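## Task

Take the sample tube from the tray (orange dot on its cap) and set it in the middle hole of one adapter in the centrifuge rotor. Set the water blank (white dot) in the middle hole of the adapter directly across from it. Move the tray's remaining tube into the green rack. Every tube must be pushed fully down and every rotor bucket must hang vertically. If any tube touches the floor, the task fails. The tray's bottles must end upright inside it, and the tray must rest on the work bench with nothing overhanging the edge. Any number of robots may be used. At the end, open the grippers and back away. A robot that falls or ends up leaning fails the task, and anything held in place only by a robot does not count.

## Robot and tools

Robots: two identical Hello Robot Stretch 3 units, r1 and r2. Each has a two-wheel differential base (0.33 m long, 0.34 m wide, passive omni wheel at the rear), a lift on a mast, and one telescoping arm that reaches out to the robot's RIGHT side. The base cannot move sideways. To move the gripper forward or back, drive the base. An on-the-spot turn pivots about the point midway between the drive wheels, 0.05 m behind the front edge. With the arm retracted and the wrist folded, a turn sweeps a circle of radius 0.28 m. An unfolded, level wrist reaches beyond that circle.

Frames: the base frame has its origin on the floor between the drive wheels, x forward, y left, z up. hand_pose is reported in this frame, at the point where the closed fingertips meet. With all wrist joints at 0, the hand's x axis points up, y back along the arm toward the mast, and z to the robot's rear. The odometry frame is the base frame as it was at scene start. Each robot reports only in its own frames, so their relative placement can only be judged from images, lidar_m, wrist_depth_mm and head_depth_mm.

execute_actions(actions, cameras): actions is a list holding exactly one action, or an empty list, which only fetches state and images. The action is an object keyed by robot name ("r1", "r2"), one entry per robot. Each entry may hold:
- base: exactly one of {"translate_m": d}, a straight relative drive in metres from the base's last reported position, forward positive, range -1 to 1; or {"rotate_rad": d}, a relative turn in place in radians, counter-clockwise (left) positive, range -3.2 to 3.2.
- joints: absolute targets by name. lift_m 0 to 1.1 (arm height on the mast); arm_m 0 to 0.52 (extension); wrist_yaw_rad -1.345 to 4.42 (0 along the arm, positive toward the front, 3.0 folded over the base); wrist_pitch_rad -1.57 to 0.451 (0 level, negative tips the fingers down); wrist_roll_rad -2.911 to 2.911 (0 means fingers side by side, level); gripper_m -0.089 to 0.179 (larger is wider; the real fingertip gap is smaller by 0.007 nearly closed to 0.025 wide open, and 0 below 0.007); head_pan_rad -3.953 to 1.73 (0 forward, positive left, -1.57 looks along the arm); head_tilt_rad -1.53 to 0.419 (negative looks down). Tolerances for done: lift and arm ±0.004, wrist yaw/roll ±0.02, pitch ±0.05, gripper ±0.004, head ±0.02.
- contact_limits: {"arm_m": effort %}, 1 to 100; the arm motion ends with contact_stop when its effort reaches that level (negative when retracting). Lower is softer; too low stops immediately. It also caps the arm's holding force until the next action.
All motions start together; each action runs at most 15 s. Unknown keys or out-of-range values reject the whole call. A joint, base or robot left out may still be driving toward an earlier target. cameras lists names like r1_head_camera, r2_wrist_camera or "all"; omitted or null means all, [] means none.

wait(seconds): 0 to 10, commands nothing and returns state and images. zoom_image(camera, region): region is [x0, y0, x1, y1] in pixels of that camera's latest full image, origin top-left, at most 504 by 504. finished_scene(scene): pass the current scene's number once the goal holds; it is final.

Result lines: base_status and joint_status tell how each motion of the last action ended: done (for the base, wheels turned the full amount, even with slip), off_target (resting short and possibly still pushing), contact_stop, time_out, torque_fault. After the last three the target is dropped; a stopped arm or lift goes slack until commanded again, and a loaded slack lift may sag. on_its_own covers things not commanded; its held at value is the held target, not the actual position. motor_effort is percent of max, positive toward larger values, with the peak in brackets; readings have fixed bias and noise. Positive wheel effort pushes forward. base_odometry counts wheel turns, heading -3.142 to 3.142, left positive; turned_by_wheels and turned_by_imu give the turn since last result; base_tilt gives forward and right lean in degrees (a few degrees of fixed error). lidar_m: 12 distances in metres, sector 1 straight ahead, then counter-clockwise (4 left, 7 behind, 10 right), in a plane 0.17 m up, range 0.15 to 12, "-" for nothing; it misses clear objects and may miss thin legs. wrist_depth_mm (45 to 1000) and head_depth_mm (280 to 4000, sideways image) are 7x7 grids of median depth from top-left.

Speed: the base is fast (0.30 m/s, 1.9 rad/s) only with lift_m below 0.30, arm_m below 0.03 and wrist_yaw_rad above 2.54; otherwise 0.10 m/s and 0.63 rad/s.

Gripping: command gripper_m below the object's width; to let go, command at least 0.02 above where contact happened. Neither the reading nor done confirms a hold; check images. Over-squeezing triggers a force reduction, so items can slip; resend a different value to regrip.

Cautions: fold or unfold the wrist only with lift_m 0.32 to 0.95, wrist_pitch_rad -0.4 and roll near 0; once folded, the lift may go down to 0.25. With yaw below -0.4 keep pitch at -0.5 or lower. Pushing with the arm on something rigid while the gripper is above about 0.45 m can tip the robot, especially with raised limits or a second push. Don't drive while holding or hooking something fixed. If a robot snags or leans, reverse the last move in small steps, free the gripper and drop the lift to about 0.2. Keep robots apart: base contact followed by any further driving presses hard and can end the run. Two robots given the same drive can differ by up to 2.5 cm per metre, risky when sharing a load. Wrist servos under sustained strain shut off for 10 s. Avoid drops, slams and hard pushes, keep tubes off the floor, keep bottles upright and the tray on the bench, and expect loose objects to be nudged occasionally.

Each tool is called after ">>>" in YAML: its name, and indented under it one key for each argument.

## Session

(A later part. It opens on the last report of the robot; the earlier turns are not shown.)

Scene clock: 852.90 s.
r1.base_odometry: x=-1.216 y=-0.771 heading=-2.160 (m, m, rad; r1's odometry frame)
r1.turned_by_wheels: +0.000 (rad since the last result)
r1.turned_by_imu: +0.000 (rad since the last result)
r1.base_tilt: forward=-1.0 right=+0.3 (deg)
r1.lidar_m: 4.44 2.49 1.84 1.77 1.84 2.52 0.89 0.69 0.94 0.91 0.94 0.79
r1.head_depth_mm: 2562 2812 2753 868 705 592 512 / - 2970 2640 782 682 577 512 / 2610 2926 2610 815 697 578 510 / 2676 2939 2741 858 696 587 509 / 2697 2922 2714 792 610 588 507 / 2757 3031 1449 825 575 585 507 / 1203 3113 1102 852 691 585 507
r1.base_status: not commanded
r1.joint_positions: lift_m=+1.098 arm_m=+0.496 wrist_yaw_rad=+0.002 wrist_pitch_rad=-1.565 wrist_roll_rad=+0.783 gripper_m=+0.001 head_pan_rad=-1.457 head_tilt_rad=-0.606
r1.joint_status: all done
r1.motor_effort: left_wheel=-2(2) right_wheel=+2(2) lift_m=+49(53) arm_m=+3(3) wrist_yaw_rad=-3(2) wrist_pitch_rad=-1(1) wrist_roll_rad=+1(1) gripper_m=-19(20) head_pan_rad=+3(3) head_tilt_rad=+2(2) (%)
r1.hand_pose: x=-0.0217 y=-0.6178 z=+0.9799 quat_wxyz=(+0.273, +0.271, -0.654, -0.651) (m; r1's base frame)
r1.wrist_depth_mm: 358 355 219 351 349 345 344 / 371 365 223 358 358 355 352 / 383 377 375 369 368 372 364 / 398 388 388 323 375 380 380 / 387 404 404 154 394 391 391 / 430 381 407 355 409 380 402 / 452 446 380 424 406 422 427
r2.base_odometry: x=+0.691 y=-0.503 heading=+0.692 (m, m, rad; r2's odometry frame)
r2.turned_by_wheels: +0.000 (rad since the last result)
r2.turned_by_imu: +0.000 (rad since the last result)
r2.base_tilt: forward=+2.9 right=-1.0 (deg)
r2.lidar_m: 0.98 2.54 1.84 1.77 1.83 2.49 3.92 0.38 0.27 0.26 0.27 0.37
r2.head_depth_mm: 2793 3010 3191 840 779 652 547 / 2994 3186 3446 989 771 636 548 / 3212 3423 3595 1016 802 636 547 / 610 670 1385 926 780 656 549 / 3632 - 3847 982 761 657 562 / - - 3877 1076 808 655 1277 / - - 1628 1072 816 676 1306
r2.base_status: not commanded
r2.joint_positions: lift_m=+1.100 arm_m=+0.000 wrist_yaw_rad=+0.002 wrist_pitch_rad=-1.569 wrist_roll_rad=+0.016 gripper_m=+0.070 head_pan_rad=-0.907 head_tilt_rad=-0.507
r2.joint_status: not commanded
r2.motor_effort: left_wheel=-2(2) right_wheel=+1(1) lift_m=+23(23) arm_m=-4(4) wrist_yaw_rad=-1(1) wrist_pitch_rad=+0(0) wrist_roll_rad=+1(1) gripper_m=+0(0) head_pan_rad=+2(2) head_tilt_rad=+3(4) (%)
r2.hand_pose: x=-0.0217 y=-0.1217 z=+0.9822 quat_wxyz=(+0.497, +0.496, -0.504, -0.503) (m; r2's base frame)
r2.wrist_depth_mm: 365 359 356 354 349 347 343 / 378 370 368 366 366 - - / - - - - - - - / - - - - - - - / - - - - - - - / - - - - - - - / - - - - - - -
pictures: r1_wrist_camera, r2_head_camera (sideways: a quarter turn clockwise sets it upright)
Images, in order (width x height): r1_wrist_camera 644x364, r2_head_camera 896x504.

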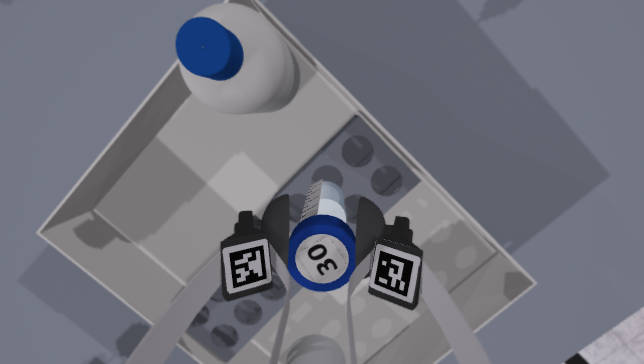

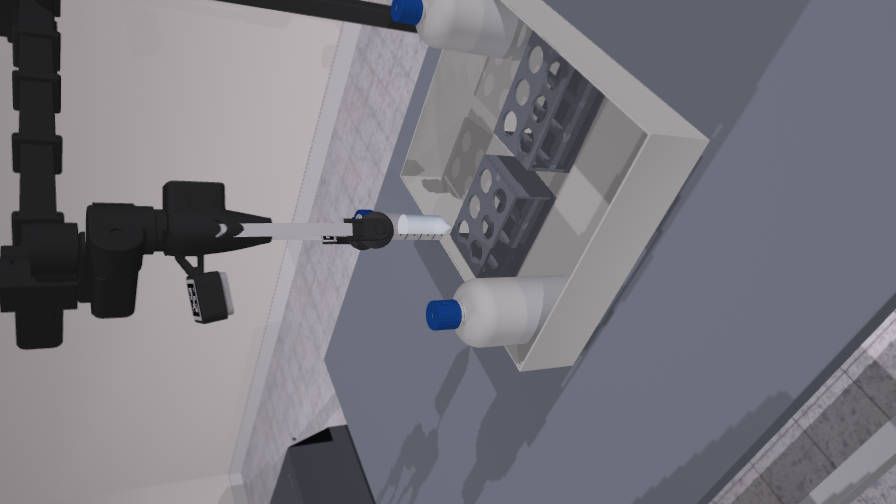

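>>> execute_actions:
  actions:
    - {"r1": {"base": {"translate_m": -1.0}, "joints": {"arm_m": 0.45, "head_pan_rad": -1.9, "head_tilt_rad": -0.7}}}
  cameras: ["r1_wrist_camera", "r1_head_camera", "r1_nav_camera"]

Scene clock: 896.30 s.
r1.base_odometry: x=-0.660 y=+0.060 heading=-2.160 (m, m, rad; r1's odometry frame)
r1.turned_by_wheels: +0.000 (rad since the last result)
r1.turned_by_imu: -0.002 (rad since the last result)
r1.base_tilt: forward=-1.0 right=+0.4 (deg)
r1.lidar_m: 1.78 2.53 1.84 1.78 1.84 2.52 3.31 0.32 0.24 0.23 0.24 0.42
r1.head_depth_mm: 3045 3125 2382 784 596 581 741 / 777 874 886 803 677 559 688 / 756 858 912 794 668 542 641 / 736 830 906 788 650 530 588 / 715 807 880 778 643 518 547 / 706 785 839 794 589 507 523 / - 773 797 722 604 528 661
r1.base_status: done
r1.joint_positions: lift_m=+1.098 arm_m=+0.450 wrist_yaw_rad=+0.002 wrist_pitch_rad=-1.565 wrist_roll_rad=+0.783 gripper_m=+0.001 head_pan_rad=-1.893 head_tilt_rad=-0.691
r1.joint_status: all done
r1.motor_effort: left_wheel=-1(5) right_wheel=+2(4) lift_m=+49(49) arm_m=-4(4) wrist_yaw_rad=-2(2) wrist_pitch_rad=-1(1) wrist_roll_rad=+1(1) gripper_m=-20(20) head_pan_rad=-3(22) head_tilt_rad=-3(9) (%)
r1.hand_pose: x=-0.0217 y=-0.5724 z=+0.9799 quat_wxyz=(+0.273, +0.271, -0.654, -0.651) (m; r1's base frame)
r1.wrist_depth_mm: 286 314 311 404 361 360 346 / - 324 324 433 371 361 349 / 719 832 334 469 388 382 388 / - - 344 398 404 396 395 / 459 - - 154 416 418 354 / 431 520 - 365 370 361 360 / 441 448 - - 379 373 -
r2.base_odometry: x=+0.691 y=-0.503 heading=+0.692 (m, m, rad; r2's odometry frame)
r2.turned_by_wheels: +0.000 (rad since the last result)
r2.turned_by_imu: -0.002 (rad since the last result)
r2.base_tilt: forward=+3.0 right=-1.1 (deg)
r2.lidar_m: 0.98 2.54 1.84 1.77 1.83 2.49 3.92 0.38 0.27 0.26 0.27 0.37
r2.head_depth_mm: 2816 3007 3224 840 779 653 546 / 3024 3248 3416 990 768 636 546 / 3236 3482 3622 1015 801 637 548 / 3514 3836 3802 975 779 654 549 / 3725 - 2062 982 760 655 562 / 1778 - 3862 1067 808 657 1275 / - - 1627 1074 816 677 1311
r2.base_status: not commanded
r2.joint_positions: lift_m=+1.100 arm_m=+0.000 wrist_yaw_rad=+0.002 wrist_pitch_rad=-1.569 wrist_roll_rad=+0.016 gripper_m=+0.070 head_pan_rad=-0.907 head_tilt_rad=-0.507
r2.joint_status: not commanded
r2.motor_effort: left_wheel=-1(2) right_wheel=+1(1) lift_m=+23(23) arm_m=-4(3) wrist_yaw_rad=-1(1) wrist_pitch_rad=-1(1) wrist_roll_rad=+1(1) gripper_m=+1(1) head_pan_rad=+2(2) head_tilt_rad=+3(4) (%)
r2.hand_pose: x=-0.0217 y=-0.1217 z=+0.9822 quat_wxyz=(+0.497, +0.496, -0.504, -0.503) (m; r2's base frame)
r2.wrist_depth_mm: 364 358 357 352 347 346 343 / 374 371 370 365 363 - - / - - - - - - - / - - - - - - - / - - - - - - - / - - - - - - - / - - - - - - -
pictures: r1_head_camera (sideways: a quarter turn clockwise sets it upright), r1_nav_camera (sideways: a quarter turn counterclockwise sets it upright), r1_wrist_camera
Images, in order (width x height): r1_head_camera 896x504, r1_nav_camera 672x504, r1_wrist_camera 644x364.

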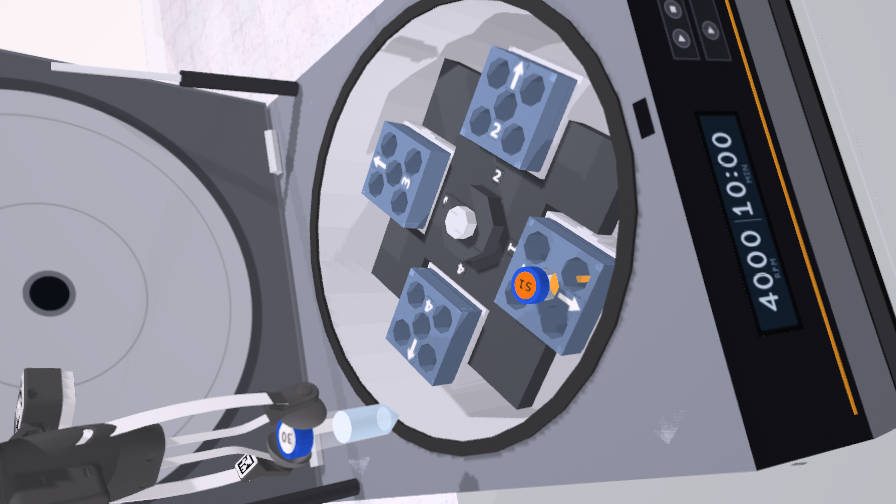

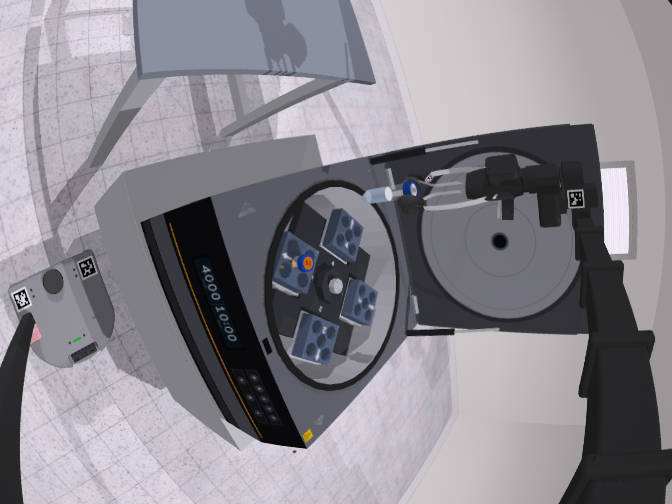

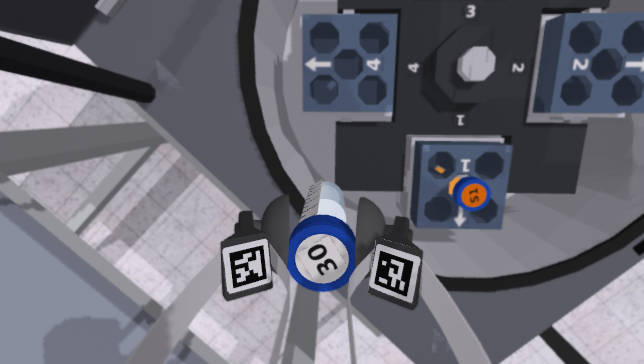

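>>> execute_actions:
  actions:
    - {"r1": {"base": {"translate_m": -0.281}, "joints": {"arm_m": 0.517, "head_pan_rad": -1.6, "head_tilt_rad": -0.6}}}
  cameras: ["r1_wrist_camera", "r1_head_camera"]

Scene clock: 932.67 s.
r1.base_odometry: x=-0.504 y=+0.294 heading=-2.160 (m, m, rad; r1's odometry frame)
r1.turned_by_wheels: +0.000 (rad since the last result)
r1.turned_by_imu: -0.001 (rad since the last result)
r1.base_tilt: forward=-1.0 right=+0.3 (deg)
r1.lidar_m: 2.05 2.51 1.84 1.77 1.84 2.51 3.03 0.32 0.24 0.23 0.24 0.32
r1.head_depth_mm: 2623 2961 2748 2127 1665 555 501 / 684 770 897 818 656 540 498 / 683 764 868 828 744 540 497 / - 789 841 846 722 590 497 / 683 759 864 864 698 619 496 / 683 762 861 862 717 616 494 / 682 759 862 827 715 603 495
r1.base_status: done
r1.joint_positions: lift_m=+1.098 arm_m=+0.517 wrist_yaw_rad=+0.002 wrist_pitch_rad=-1.565 wrist_roll_rad=+0.783 gripper_m=+0.001 head_pan_rad=-1.607 head_tilt_rad=-0.606
r1.joint_status: all done
r1.motor_effort: left_wheel=-2(6) right_wheel=+2(4) lift_m=+50(49) arm_m=+3(3) wrist_yaw_rad=-1(1) wrist_pitch_rad=-1(1) wrist_roll_rad=+1(1) gripper_m=-20(20) head_pan_rad=+2(18) head_tilt_rad=+2(9) (%)
r1.hand_pose: x=-0.0217 y=-0.6388 z=+0.9799 quat_wxyz=(+0.273, +0.271, -0.654, -0.651) (m; r1's base frame)
r1.wrist_depth_mm: 188 245 310 311 309 - - / 220 306 319 317 314 - - / 270 334 468 462 509 323 - / 337 349 413 376 404 339 - / 363 386 419 154 410 394 350 / 377 398 417 415 421 405 356 / 395 389 465 449 453 377 371
r2.base_odometry: x=+0.691 y=-0.503 heading=+0.692 (m, m, rad; r2's odometry frame)
r2.turned_by_wheels: +0.000 (rad since the last result)
r2.turned_by_imu: -0.001 (rad since the last result)
r2.base_tilt: forward=+2.9 right=-1.0 (deg)
r2.lidar_m: 0.98 2.54 1.84 1.77 1.83 2.49 3.93 0.38 0.27 0.26 0.27 0.37
r2.head_depth_mm: 2827 3033 3212 840 780 652 544 / 3028 3206 3432 988 771 635 546 / 3221 3570 3701 1015 800 636 548 / 3529 3793 3862 973 781 655 549 / 3848 - 3846 983 759 656 563 / - - 2288 1074 808 656 1279 / - - 1620 1073 814 677 1304
r2.base_status: not commanded
r2.joint_positions: lift_m=+1.100 arm_m=+0.000 wrist_yaw_rad=+0.002 wrist_pitch_rad=-1.569 wrist_roll_rad=+0.016 gripper_m=+0.070 head_pan_rad=-0.907 head_tilt_rad=-0.507
r2.joint_status: not commanded
r2.motor_effort: left_wheel=-1(2) right_wheel=+1(1) lift_m=+23(23) arm_m=-3(3) wrist_yaw_rad=-1(1) wrist_pitch_rad=+0(0) wrist_roll_rad=+1(1) gripper_m=+1(0) head_pan_rad=+2(2) head_tilt_rad=+4(4) (%)
r2.hand_pose: x=-0.0217 y=-0.1217 z=+0.9822 quat_wxyz=(+0.497, +0.496, -0.504, -0.503) (m; r2's base frame)
r2.wrist_depth_mm: 362 358 357 354 351 347 342 / 376 373 368 361 365 - - / - - - - - - - / - - - - - - - / - - - - - - - / - - - - - - - / - - - - - - -
pictures: r1_head_camera (sideways: a quarter turn clockwise sets it upright), r1_wrist_camera
Images, in order (width x height): r1_head_camera 896x504, r1_wrist_camera 644x364.

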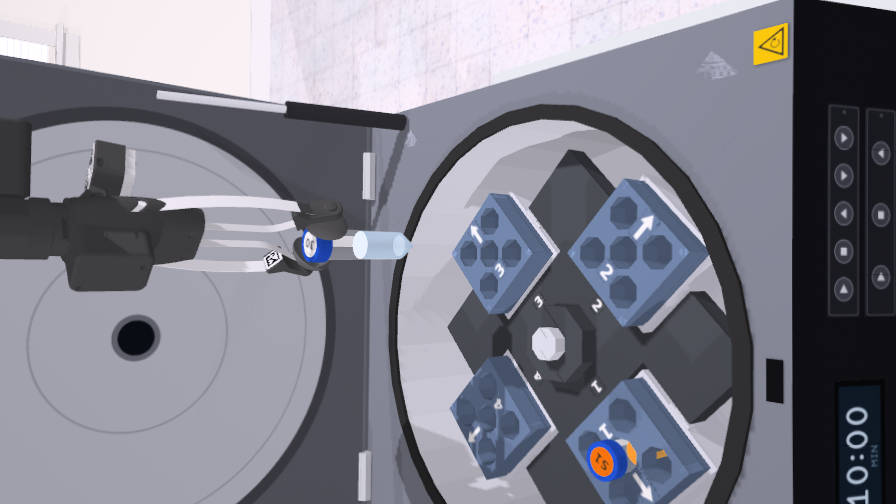

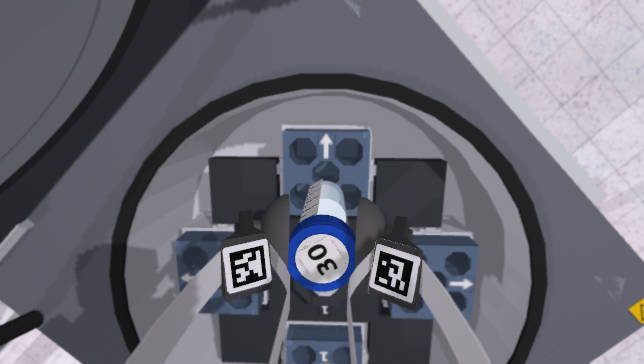

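>>> zoom_image:
  camera: "r1_wrist_camera"
  region: [250, 100, 410, 240]

Region (250, 100, 410, 240) of r1_wrist_camera's 644x364 image, scaled by 3.150; it fills the top 441 rows of this view, and the rest is white.

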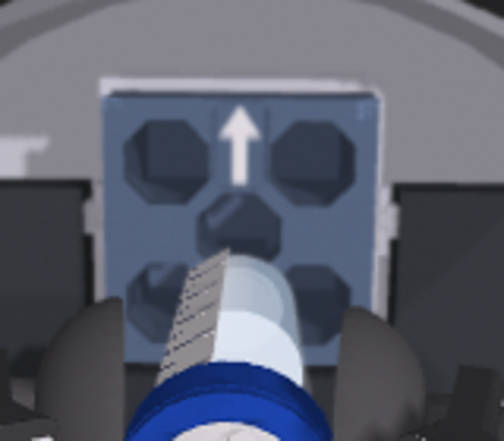

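>>> execute_actions:
  actions:
    - {"r1": {"base": {"translate_m": 0.0045}, "joints": {"arm_m": 0.516, "lift_m": 1.01}}}
  cameras: ["r1_wrist_camera", "r1_head_camera"]

>>> zoom_image:
  camera: "r1_wrist_camera"
  region: [240, 100, 410, 250]

Scene clock: 945.50 s.
r1.base_odometry: x=-0.507 y=+0.290 heading=-2.161 (m, m, rad; r1's odometry frame)
r1.turned_by_wheels: +0.000 (rad since the last result)
r1.turned_by_imu: -0.001 (rad since the last result)
r1.base_tilt: forward=-1.1 right=+0.3 (deg)
r1.lidar_m: 2.05 2.52 1.84 1.77 1.84 2.51 3.04 0.32 0.24 0.23 0.24 0.32
r1.head_depth_mm: 2543 2997 2708 2116 1663 544 500 / - 778 884 823 660 540 498 / - 773 864 819 744 541 497 / 680 - 887 804 722 598 497 / 682 762 865 865 701 612 496 / 682 762 864 862 710 616 495 / 682 760 863 824 715 602 494
r1.base_status: done
r1.joint_positions: lift_m=+1.010 arm_m=+0.516 wrist_yaw_rad=+0.002 wrist_pitch_rad=-1.565 wrist_roll_rad=+0.783 gripper_m=+0.001 head_pan_rad=-1.607 head_tilt_rad=-0.606
r1.joint_status: all done
r1.motor_effort: left_wheel=-2(4) right_wheel=+3(8) lift_m=+25(44) arm_m=-4(4) wrist_yaw_rad=-2(2) wrist_pitch_rad=-1(1) wrist_roll_rad=+1(1) gripper_m=-21(20) head_pan_rad=+3(4) head_tilt_rad=+2(2) (%)
r1.hand_pose: x=-0.0217 y=-0.6384 z=+0.8928 quat_wxyz=(+0.273, +0.271, -0.654, -0.651) (m; r1's base frame)
r1.wrist_depth_mm: 193 229 229 227 223 225 979 / 227 238 235 240 228 228 - / 248 245 421 366 419 235 239 / 255 314 321 289 315 313 242 / 265 360 327 154 321 354 250 / 275 330 330 316 333 325 264 / 291 343 335 328 343 335 273
r2.base_odometry: x=+0.691 y=-0.503 heading=+0.692 (m, m, rad; r2's odometry frame)
r2.turned_by_wheels: +0.000 (rad since the last result)
r2.turned_by_imu: -0.001 (rad since the last result)
r2.base_tilt: forward=+2.9 right=-1.0 (deg)
r2.lidar_m: 0.98 2.54 1.85 1.77 1.83 2.49 3.94 0.38 0.27 0.26 0.27 0.37
r2.head_depth_mm: 2809 3040 3187 839 779 653 546 / 3035 3263 3442 989 770 637 546 / 3215 3554 3658 1014 802 636 548 / 3466 3806 3716 979 781 655 547 / 3763 - 3811 982 760 656 561 / - - 3630 1073 808 656 1279 / - - 1612 1073 814 676 1307
r2.base_status: not commanded
r2.joint_positions: lift_m=+1.100 arm_m=+0.000 wrist_yaw_rad=+0.002 wrist_pitch_rad=-1.569 wrist_roll_rad=+0.016 gripper_m=+0.070 head_pan_rad=-0.907 head_tilt_rad=-0.507
r2.joint_status: not commanded
r2.motor_effort: left_wheel=-1(1) right_wheel=+1(1) lift_m=+22(23) arm_m=-4(4) wrist_yaw_rad=+0(1) wrist_pitch_rad=+0(1) wrist_roll_rad=+1(0) gripper_m=+0(0) head_pan_rad=+2(2) head_tilt_rad=+4(4) (%)
r2.hand_pose: x=-0.0217 y=-0.1217 z=+0.9822 quat_wxyz=(+0.497, +0.496, -0.504, -0.503) (m; r2's base frame)
r2.wrist_depth_mm: 364 360 356 352 351 345 340 / 377 372 371 361 367 - - / - - - - - - - / - - - - - - - / - - - - - - - / - - - - - - - / - - - - - - -
pictures: r1_head_camera (sideways: a quarter turn clockwise sets it upright), r1_wrist_camera
Images, in order (width x height): r1_head_camera 896x504, r1_wrist_camera 644x364.

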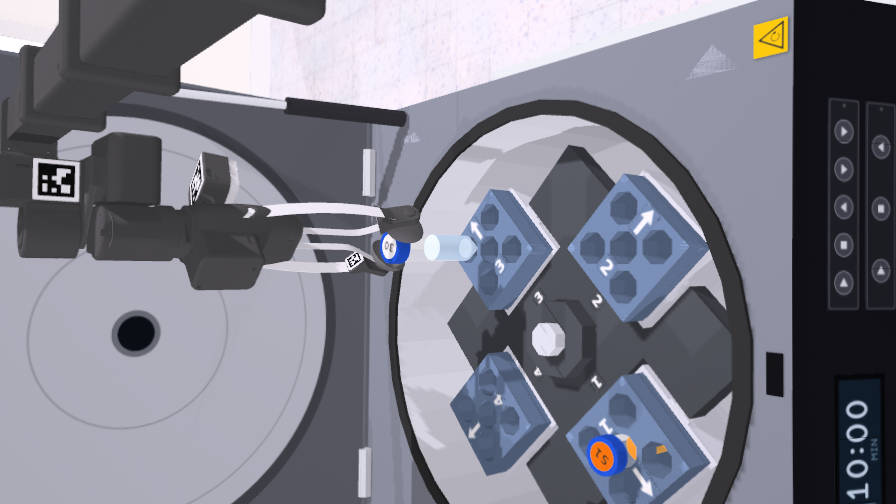

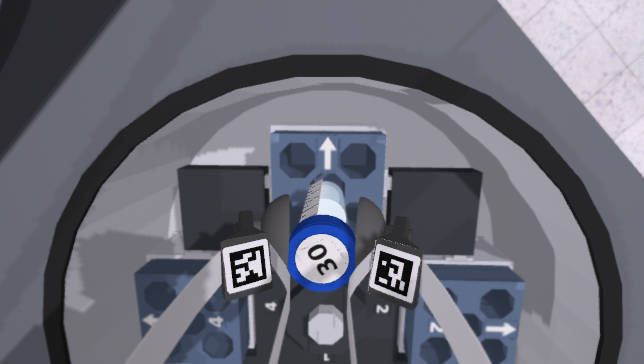

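Region (240, 100, 410, 250) of r1_wrist_camera's 644x364 image, scaled by 2.965; it fills the top 445 rows of this view, and the rest is white.

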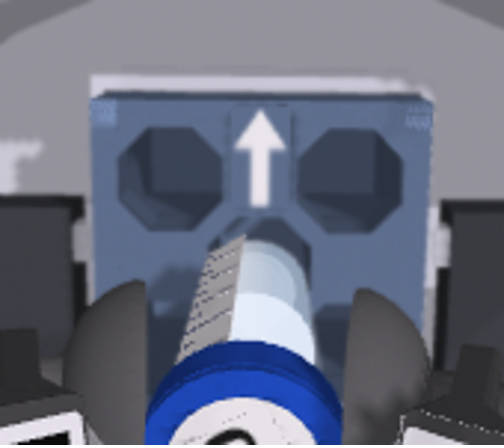

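>>> execute_actions:
  actions:
    - {"r1": {"joints": {"lift_m": 0.922}}}
  cameras: ["r1_wrist_camera", "r1_head_camera"]

Scene clock: 951.53 s.
r1.base_odometry: x=-0.507 y=+0.290 heading=-2.160 (m, m, rad; r1's odometry frame)
r1.turned_by_wheels: +0.000 (rad since the last result)
r1.turned_by_imu: -0.001 (rad since the last result)
r1.base_tilt: forward=-1.1 right=+0.3 (deg)
r1.lidar_m: 2.05 2.52 1.85 1.77 1.84 2.51 3.03 0.32 0.24 0.23 0.24 0.32
r1.head_depth_mm: 2633 2927 - - 1044 543 500 / 683 - 861 820 661 540 498 / 685 - 895 822 742 541 498 / 684 747 - 842 718 597 496 / 684 761 864 865 701 613 496 / 683 761 863 860 708 616 495 / 682 760 863 825 715 600 494
r1.base_status: not commanded
r1.joint_positions: lift_m=+0.922 arm_m=+0.516 wrist_yaw_rad=+0.002 wrist_pitch_rad=-1.565 wrist_roll_rad=+0.783 gripper_m=+0.001 head_pan_rad=-1.607 head_tilt_rad=-0.606
r1.joint_status: all done
r1.motor_effort: left_wheel=-2(2) right_wheel=+2(3) lift_m=+26(23) arm_m=-4(4) wrist_yaw_rad=-1(2) wrist_pitch_rad=-1(1) wrist_roll_rad=+1(1) gripper_m=-21(20) head_pan_rad=+3(3) head_tilt_rad=+2(2) (%)
r1.hand_pose: x=-0.0217 y=-0.6384 z=+0.8048 quat_wxyz=(+0.273, +0.271, -0.654, -0.651) (m; r1's base frame)
r1.wrist_depth_mm: 146 144 142 141 140 140 139 / 150 148 177 241 181 142 143 / 152 213 333 282 329 223 145 / 200 265 236 206 233 270 187 / 242 235 232 154 228 227 232 / 264 251 244 210 236 236 256 / 250 233 248 242 247 227 238
r2.base_odometry: x=+0.691 y=-0.503 heading=+0.692 (m, m, rad; r2's odometry frame)
r2.turned_by_wheels: +0.000 (rad since the last result)
r2.turned_by_imu: -0.001 (rad since the last result)
r2.base_tilt: forward=+3.0 right=-1.0 (deg)
r2.lidar_m: 0.98 2.53 1.85 1.77 1.83 2.48 3.92 0.38 0.27 0.26 0.27 0.37
r2.head_depth_mm: 2814 3043 3229 842 782 653 546 / 3039 3266 3411 990 772 636 547 / 3196 3452 3689 1016 800 637 547 / 3468 3832 3863 978 783 656 547 / 3806 - 3823 981 761 655 562 / - - 3561 1070 808 656 1274 / 1934 - 1632 1075 813 675 1308
r2.base_status: not commanded
r2.joint_positions: lift_m=+1.100 arm_m=+0.000 wrist_yaw_rad=+0.002 wrist_pitch_rad=-1.569 wrist_roll_rad=+0.016 gripper_m=+0.070 head_pan_rad=-0.907 head_tilt_rad=-0.507
r2.joint_status: not commanded
r2.motor_effort: left_wheel=-2(2) right_wheel=+1(1) lift_m=+23(23) arm_m=-3(3) wrist_yaw_rad=-1(1) wrist_pitch_rad=+0(0) wrist_roll_rad=+1(1) gripper_m=+1(0) head_pan_rad=+2(3) head_tilt_rad=+4(3) (%)
r2.hand_pose: x=-0.0217 y=-0.1217 z=+0.9822 quat_wxyz=(+0.497, +0.496, -0.504, -0.503) (m; r2's base frame)
r2.wrist_depth_mm: 365 363 355 353 349 348 341 / 374 374 368 365 366 - - / - - - - - - - / - - - - - - - / - - - - - - - / - - - - - - - / - - - - - - -
pictures: r1_head_camera (sideways: a quarter turn clockwise sets it upright), r1_wrist_camera
Images, in order (width x height): r1_head_camera 896x504, r1_wrist_camera 644x364.

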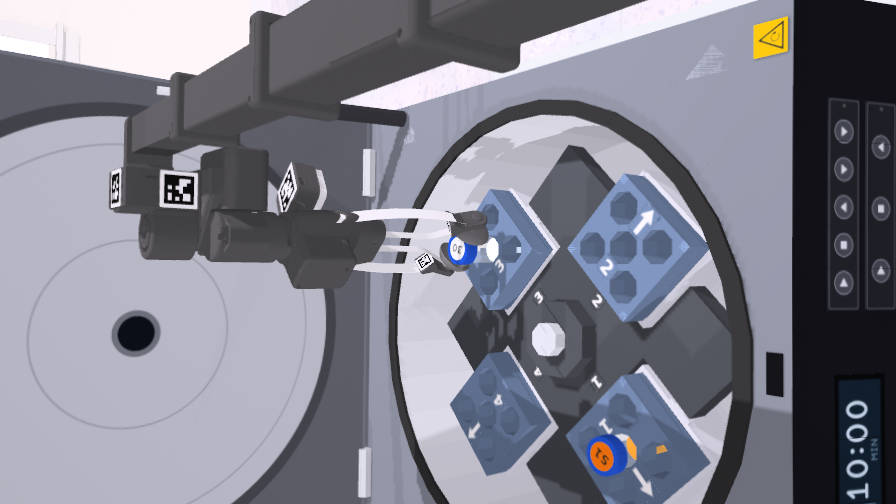

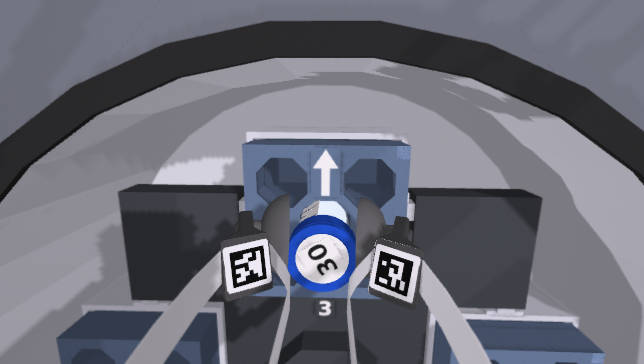

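>>> execute_actions:
  actions:
    - {"r1": {"joints": {"lift_m": 0.909}}}
  cameras: []

>>> execute_actions:
  actions:
    - {"r1": {"joints": {"gripper_m": 0.07}}}
  cameras: ["r1_wrist_camera", "r1_head_camera"]

Scene clock: 965.67 s.
r1.base_odometry: x=-0.507 y=+0.290 heading=-2.160 (m, m, rad; r1's odometry frame)
r1.turned_by_wheels: +0.000 (rad since the last result)
r1.turned_by_imu: -0.001 (rad since the last result)
r1.base_tilt: forward=-1.0 right=+0.2 (deg)
r1.lidar_m: 2.05 2.52 1.84 1.78 1.84 2.52 3.04 0.32 0.24 0.23 0.24 0.32
r1.head_depth_mm: 2653 2910 - - 646 542 501 / 686 733 851 795 660 542 498 / 683 - 880 828 743 540 496 / 684 751 - 838 722 599 497 / 683 761 864 865 701 612 494 / 681 761 860 862 709 615 495 / 685 761 864 825 713 599 494
r1.base_status: not commanded
r1.joint_positions: lift_m=+0.909 arm_m=+0.516 wrist_yaw_rad=+0.002 wrist_pitch_rad=-1.565 wrist_roll_rad=+0.783 gripper_m=+0.001 head_pan_rad=-1.607 head_tilt_rad=-0.606
r1.joint_status: all done
r1.motor_effort: left_wheel=-1(2) right_wheel=+3(2) lift_m=+25(27) arm_m=-4(4) wrist_yaw_rad=-2(2) wrist_pitch_rad=-1(1) wrist_roll_rad=+1(1) gripper_m=-20(21) head_pan_rad=+3(5) head_tilt_rad=+2(2) (%)
r1.hand_pose: x=-0.0217 y=-0.6384 z=+0.7918 quat_wxyz=(+0.273, +0.271, -0.654, -0.651) (m; r1's base frame)
r1.wrist_depth_mm: 134 132 129 127 128 128 128 / 137 134 178 242 182 129 130 / 148 212 320 267 317 222 135 / 199 257 226 184 221 297 187 / 240 220 218 155 214 214 232 / 263 232 225 196 219 221 257 / 234 223 234 231 231 227 232
r2.base_odometry: x=+0.691 y=-0.503 heading=+0.692 (m, m, rad; r2's odometry frame)
r2.turned_by_wheels: +0.000 (rad since the last result)
r2.turned_by_imu: +0.000 (rad since the last result)
r2.base_tilt: forward=+3.0 right=-1.1 (deg)
r2.lidar_m: 0.98 2.55 1.84 1.77 1.83 2.49 3.92 0.38 0.27 0.26 0.27 0.37
r2.head_depth_mm: 2820 3011 3266 840 781 652 546 / 3021 3219 3461 989 772 637 546 / 3237 3505 3612 1017 799 636 548 / 3455 3803 3823 977 782 655 549 / 3821 - 3872 981 759 657 562 / - - 3682 1068 804 655 1277 / 1921 - 1634 1073 817 677 1306
r2.base_status: not commanded
r2.joint_positions: lift_m=+1.100 arm_m=+0.000 wrist_yaw_rad=+0.002 wrist_pitch_rad=-1.569 wrist_roll_rad=+0.016 gripper_m=+0.070 head_pan_rad=-0.907 head_tilt_rad=-0.507
r2.joint_status: not commanded
r2.motor_effort: left_wheel=-1(1) right_wheel=+1(1) lift_m=+23(22) arm_m=-4(3) wrist_yaw_rad=-1(1) wrist_pitch_rad=+0(0) wrist_roll_rad=+1(1) gripper_m=+0(0) head_pan_rad=+2(2) head_tilt_rad=+3(4) (%)
r2.hand_pose: x=-0.0217 y=-0.1217 z=+0.9822 quat_wxyz=(+0.497, +0.496, -0.504, -0.503) (m; r2's base frame)
r2.wrist_depth_mm: 364 359 358 355 349 345 340 / 376 373 367 365 368 - - / - - - - - - - / - - - - - - - / - - - - - - - / - - - - - - - / - - - - - - -
pictures: none
No camera images: the call's "cameras" was empty. Leave "cameras" out to get every camera's image.

Scene clock: 966.87 s.
r1.base_odometry: x=-0.507 y=+0.290 heading=-2.160 (m, m, rad; r1's odometry frame)
r1.turned_by_wheels: +0.000 (rad since the last result)
r1.turned_by_imu: +0.000 (rad since the last result)
r1.base_tilt: forward=-1.0 right=+0.3 (deg)
r1.lidar_m: 2.05 2.52 1.84 1.77 1.84 2.52 3.04 0.32 0.24 0.23 0.24 0.32
r1.head_depth_mm: 2633 2993 - - 646 542 500 / 684 731 850 795 660 540 498 / 683 - 883 823 743 540 498 / 684 752 - 841 719 597 497 / 682 761 869 867 700 614 495 / 681 761 867 864 709 614 495 / 682 761 863 824 714 601 494
r1.base_status: not commanded
r1.joint_positions: lift_m=+0.909 arm_m=+0.516 wrist_yaw_rad=+0.002 wrist_pitch_rad=-1.565 wrist_roll_rad=+0.783 gripper_m=+0.070 head_pan_rad=-1.607 head_tilt_rad=-0.606
r1.joint_status: all done
r1.motor_effort: left_wheel=-2(2) right_wheel=+3(2) lift_m=+25(25) arm_m=-4(4) wrist_yaw_rad=-2(2) wrist_pitch_rad=-1(1) wrist_roll_rad=+1(1) gripper_m=+0(98) head_pan_rad=+3(3) head_tilt_rad=+2(3) (%)
r1.hand_pose: x=-0.0217 y=-0.6384 z=+0.7918 quat_wxyz=(+0.273, +0.271, -0.654, -0.651) (m; r1's base frame)
r1.wrist_depth_mm: 134 132 129 128 128 128 128 / 136 134 177 240 182 129 130 / 148 213 322 268 317 222 135 / 200 256 229 182 226 297 187 / 239 221 217 159 210 212 231 / 266 231 205 196 198 219 257 / 235 224 234 232 231 226 231
r2.base_odometry: x=+0.691 y=-0.503 heading=+0.692 (m, m, rad; r2's odometry frame)
r2.turned_by_wheels: +0.000 (rad since the last result)
r2.turned_by_imu: +0.000 (rad since the last result)
r2.base_tilt: forward=+2.9 right=-1.1 (deg)
r2.lidar_m: 0.98 2.53 1.84 1.76 1.83 2.48 3.95 0.38 0.27 0.26 0.27 0.37
r2.head_depth_mm: 2848 3022 3167 838 781 653 547 / 3042 3222 3450 990 771 637 546 / 3206 3465 3621 1010 801 637 547 / 3496 3879 3782 976 781 657 548 / 3787 - 3815 981 760 657 562 / - - 3639 1071 808 657 1279 / 1932 - 1626 1075 815 676 1308
r2.base_status: not commanded
r2.joint_positions: lift_m=+1.100 arm_m=+0.000 wrist_yaw_rad=+0.002 wrist_pitch_rad=-1.569 wrist_roll_rad=+0.016 gripper_m=+0.070 head_pan_rad=-0.907 head_tilt_rad=-0.507
r2.joint_status: not commanded
r2.motor_effort: left_wheel=-2(2) right_wheel=+1(1) lift_m=+23(23) arm_m=-4(3) wrist_yaw_rad=-1(0) wrist_pitch_rad=+0(0) wrist_roll_rad=+1(0) gripper_m=+1(0) head_pan_rad=+2(2) head_tilt_rad=+4(3) (%)
r2.hand_pose: x=-0.0217 y=-0.1217 z=+0.9822 quat_wxyz=(+0.497, +0.496, -0.504, -0.503) (m; r2's base frame)
r2.wrist_depth_mm: 362 361 359 352 350 346 342 / 377 372 367 364 368 - - / - - - - - - - / - - - - - - - / - - - - - - - / - - - - - - - / - - - - - - -
pictures: r1_head_camera (sideways: a quarter turn clockwise sets it upright), r1_wrist_camera
Images, in order (width x height): r1_head_camera 896x504, r1_wrist_camera 644x364.

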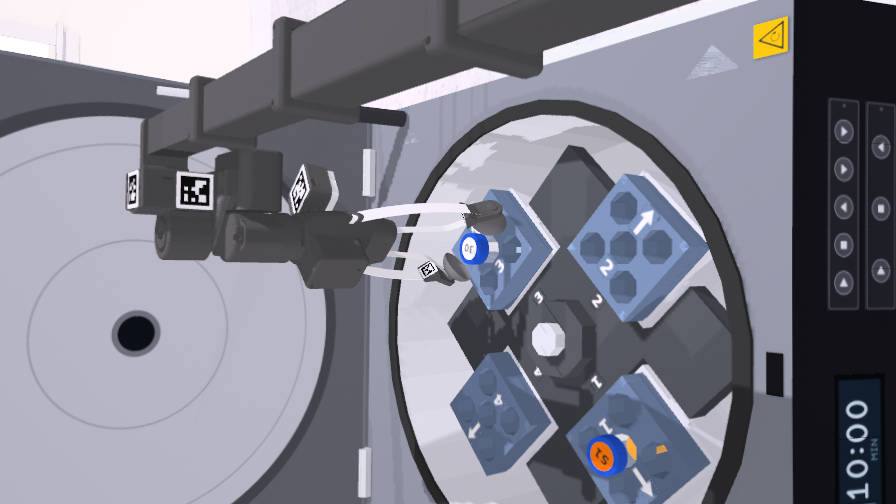

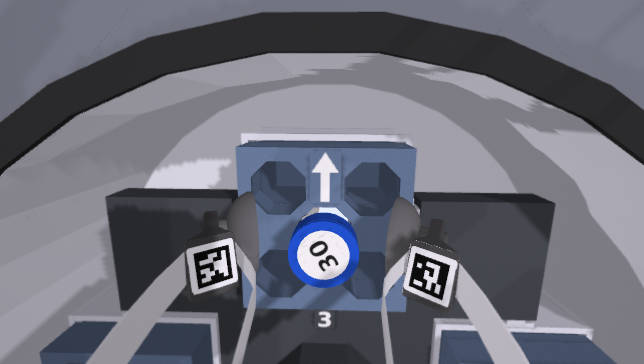

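>>> execute_actions:
  actions:
    - {"r1": {"joints": {"lift_m": 0.96}}}
  cameras: []

>>> execute_actions:
  actions:
    - {"r1": {"joints": {"lift_m": 1.09, "arm_m": 0.1}}}

Scene clock: 976.40 s.
r1.base_odometry: x=-0.507 y=+0.290 heading=-2.160 (m, m, rad; r1's odometry frame)
r1.turned_by_wheels: +0.000 (rad since the last result)
r1.turned_by_imu: -0.001 (rad since the last result)
r1.base_tilt: forward=-1.0 right=+0.4 (deg)
r1.lidar_m: 2.05 2.53 1.85 1.77 1.84 2.52 3.03 0.32 0.24 0.23 0.24 0.32
r1.head_depth_mm: 2626 2871 - 2023 1664 543 499 / 674 - 885 821 660 541 499 / 666 790 883 822 744 539 497 / 674 763 900 811 719 598 496 / 685 761 865 864 701 612 496 / 682 761 865 862 711 614 494 / 685 764 865 820 713 601 494
r1.base_status: not commanded
r1.joint_positions: lift_m=+0.960 arm_m=+0.516 wrist_yaw_rad=+0.002 wrist_pitch_rad=-1.565 wrist_roll_rad=+0.783 gripper_m=+0.070 head_pan_rad=-1.607 head_tilt_rad=-0.606
r1.joint_status: all done
r1.motor_effort: left_wheel=-1(2) right_wheel=+2(3) lift_m=+49(51) arm_m=-4(4) wrist_yaw_rad=-2(2) wrist_pitch_rad=-1(1) wrist_roll_rad=+1(1) gripper_m=+0(0) head_pan_rad=+2(2) head_tilt_rad=+2(2) (%)
r1.hand_pose: x=-0.0217 y=-0.6384 z=+0.8419 quat_wxyz=(+0.273, +0.271, -0.654, -0.651) (m; r1's base frame)
r1.wrist_depth_mm: 182 180 179 177 176 175 914 / 188 185 184 241 180 178 180 / 193 212 371 255 367 223 184 / 200 270 270 237 265 270 190 / 241 320 246 245 262 296 233 / 268 298 281 280 280 278 261 / 279 270 288 270 285 259 260
r2.base_odometry: x=+0.691 y=-0.503 heading=+0.692 (m, m, rad; r2's odometry frame)
r2.turned_by_wheels: +0.000 (rad since the last result)
r2.turned_by_imu: -0.001 (rad since the last result)
r2.base_tilt: forward=+2.9 right=-1.0 (deg)
r2.lidar_m: 0.98 2.54 1.84 1.77 1.83 2.48 3.91 0.38 0.27 0.26 0.27 0.37
r2.head_depth_mm: 2816 2989 3238 840 778 652 546 / 2983 3252 3432 988 770 636 548 / 3258 3515 3625 1014 799 639 548 / 3496 3855 3860 972 783 655 548 / 3714 - 3834 986 761 657 562 / - - 3558 1066 807 656 1283 / 1920 - 1627 1077 816 676 1306
r2.base_status: not commanded
r2.joint_positions: lift_m=+1.100 arm_m=+0.000 wrist_yaw_rad=+0.002 wrist_pitch_rad=-1.569 wrist_roll_rad=+0.016 gripper_m=+0.070 head_pan_rad=-0.907 head_tilt_rad=-0.507
r2.joint_status: not commanded
r2.motor_effort: left_wheel=-1(2) right_wheel=+1(1) lift_m=+23(22) arm_m=-4(3) wrist_yaw_rad=-1(1) wrist_pitch_rad=+0(1) wrist_roll_rad=+1(1) gripper_m=+0(0) head_pan_rad=+2(2) head_tilt_rad=+4(4) (%)
r2.hand_pose: x=-0.0217 y=-0.1217 z=+0.9822 quat_wxyz=(+0.497, +0.496, -0.504, -0.503) (m; r2's base frame)
r2.wrist_depth_mm: 367 360 358 355 350 344 343 / 376 373 370 364 365 - - / - - - - - - - / - - - - - - - / - - - - - - - / - - - - - - - / - - - - - - -
pictures: none
No camera images: the call's "cameras" was empty. Leave "cameras" out to get every camera's image.

Scene clock: 980.67 s.
r1.base_odometry: x=-0.507 y=+0.290 heading=-2.160 (m, m, rad; r1's odometry frame)
r1.turned_by_wheels: +0.000 (rad since the last result)
r1.turned_by_imu: -0.001 (rad since the last result)
r1.base_tilt: forward=-1.0 right=+0.3 (deg)
r1.lidar_m: 2.05 2.52 1.84 1.77 1.84 2.52 3.05 0.32 0.24 0.23 0.24 0.32
r1.head_depth_mm: - - - 1967 1682 543 500 / - - - - 657 541 504 / - - - - - 541 503 / 689 763 857 - 657 522 497 / 684 764 868 864 698 607 496 / 682 764 863 863 711 614 495 / 683 763 858 823 716 601 494
r1.base_status: not commanded
r1.joint_positions: lift_m=+1.090 arm_m=+0.100 wrist_yaw_rad=+0.002 wrist_pitch_rad=-1.565 wrist_roll_rad=+0.783 gripper_m=+0.070 head_pan_rad=-1.607 head_tilt_rad=-0.606
r1.joint_status: all done
r1.motor_effort: left_wheel=-2(2) right_wheel=+2(2) lift_m=+48(53) arm_m=-4(4) wrist_yaw_rad=-2(2) wrist_pitch_rad=-1(1) wrist_roll_rad=+1(1) gripper_m=+1(1) head_pan_rad=+2(3) head_tilt_rad=+2(2) (%)
r1.hand_pose: x=-0.0217 y=-0.2224 z=+0.9719 quat_wxyz=(+0.273, +0.271, -0.654, -0.651) (m; r1's base frame)
r1.wrist_depth_mm: 352 361 347 301 359 - - / 378 378 344 312 - - - / 367 387 326 364 - - - / 417 452 341 - - - - / 356 350 - - - - - / 366 367 - - - - - / 626 - - - - - -
r2.base_odometry: x=+0.691 y=-0.503 heading=+0.692 (m, m, rad; r2's odometry frame)
r2.turned_by_wheels: +0.000 (rad since the last result)
r2.turned_by_imu: -0.001 (rad since the last result)
r2.base_tilt: forward=+2.9 right=-0.9 (deg)
r2.lidar_m: 0.98 2.54 1.85 1.77 1.83 2.49 3.92 0.38 0.27 0.26 0.27 0.37
r2.head_depth_mm: 2780 3033 3204 840 779 653 546 / 3011 3232 3435 992 772 638 547 / 3227 3471 3569 1011 801 638 548 / 3512 3804 3801 977 784 656 549 / 3785 - 3739 984 762 657 561 / - - 3601 1073 806 657 1278 / - - 1621 1072 817 675 1303
r2.base_status: not commanded
r2.joint_positions: lift_m=+1.100 arm_m=+0.000 wrist_yaw_rad=+0.002 wrist_pitch_rad=-1.569 wrist_roll_rad=+0.016 gripper_m=+0.070 head_pan_rad=-0.907 head_tilt_rad=-0.507
r2.joint_status: not commanded
r2.motor_effort: left_wheel=-1(1) right_wheel=+1(1) lift_m=+23(22) arm_m=-4(4) wrist_yaw_rad=+0(1) wrist_pitch_rad=+0(1) wrist_roll_rad=+1(1) gripper_m=+1(0) head_pan_rad=+2(2) head_tilt_rad=+4(4) (%)
r2.hand_pose: x=-0.0217 y=-0.1217 z=+0.9822 quat_wxyz=(+0.497, +0.496, -0.504, -0.503) (m; r2's base frame)
r2.wrist_depth_mm: 365 360 359 355 350 344 342 / 375 371 366 365 366 - - / - - - - - - - / - - - - - - - / - - - - - - - / - - - - - - - / - - - - - - -
pictures: r1_head_camera (sideways: a quarter turn clockwise sets it upright), r1_nav_camera (sideways: a quarter turn counterclockwise sets it upright), r1_wrist_camera, r2_head_camera (sideways: a quarter turn clockwise sets it upright), r2_nav_camera (sideways: a quarter turn counterclockwise sets it upright), r2_wrist_camera
Images, in order (width x height): r1_head_camera 896x504, r1_nav_camera 672x504, r1_wrist_camera 644x364, r2_head_camera 896x504, r2_nav_camera 672x504, r2_wrist_camera 644x364.

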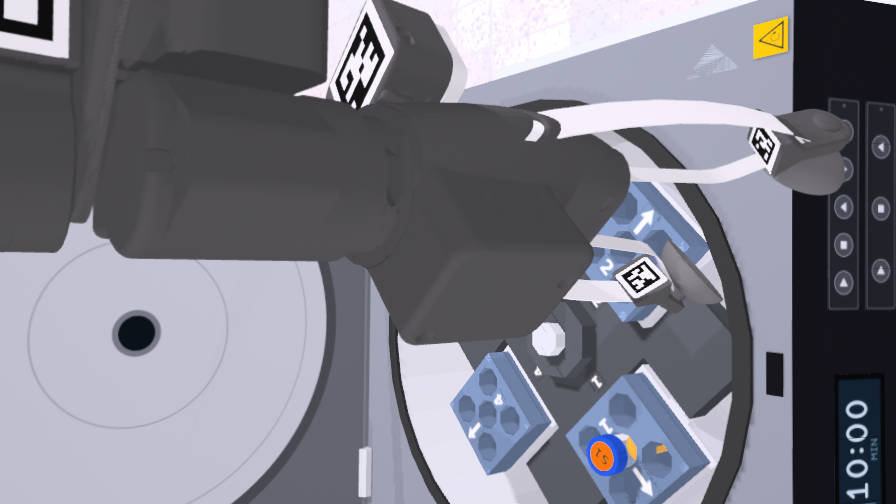

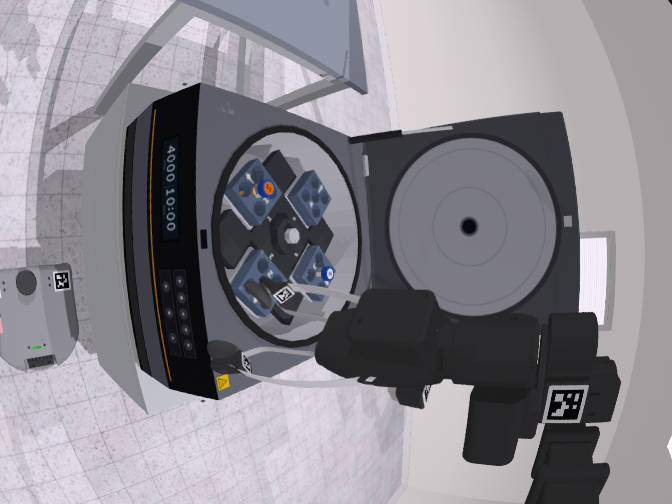

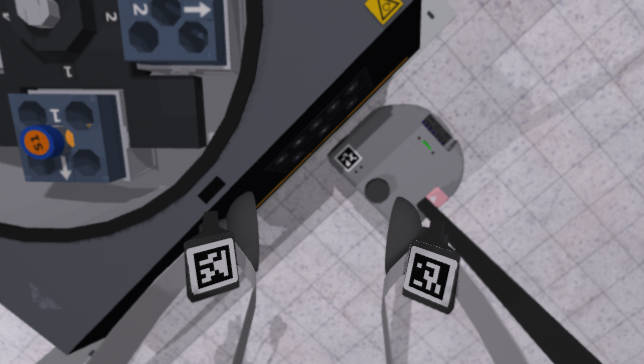

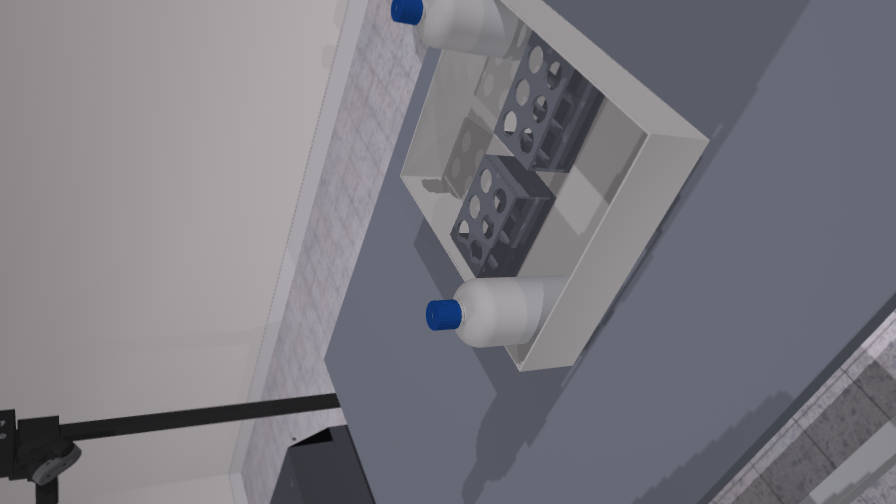

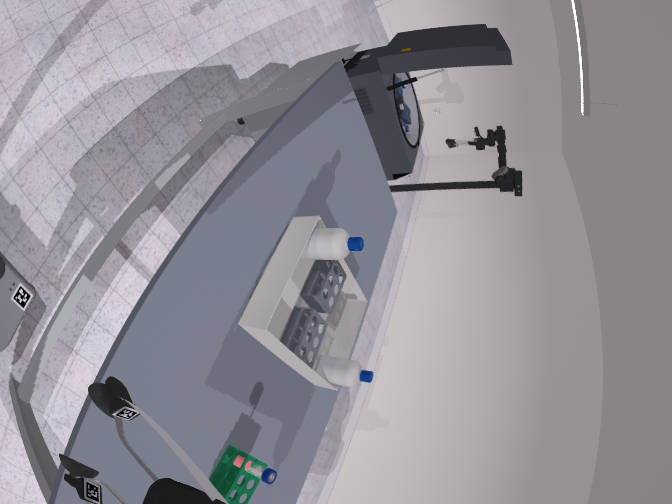

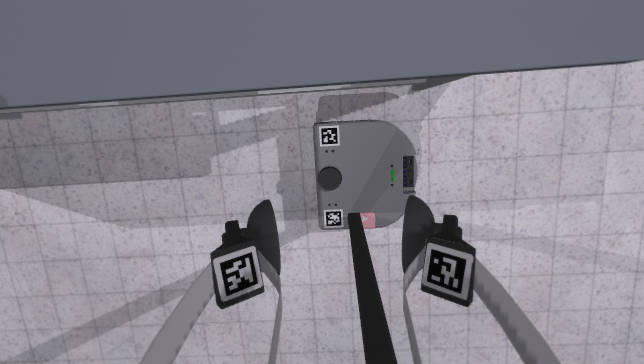

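>>> finished_scene:
  scene: 1

The scene is finished: the task was done.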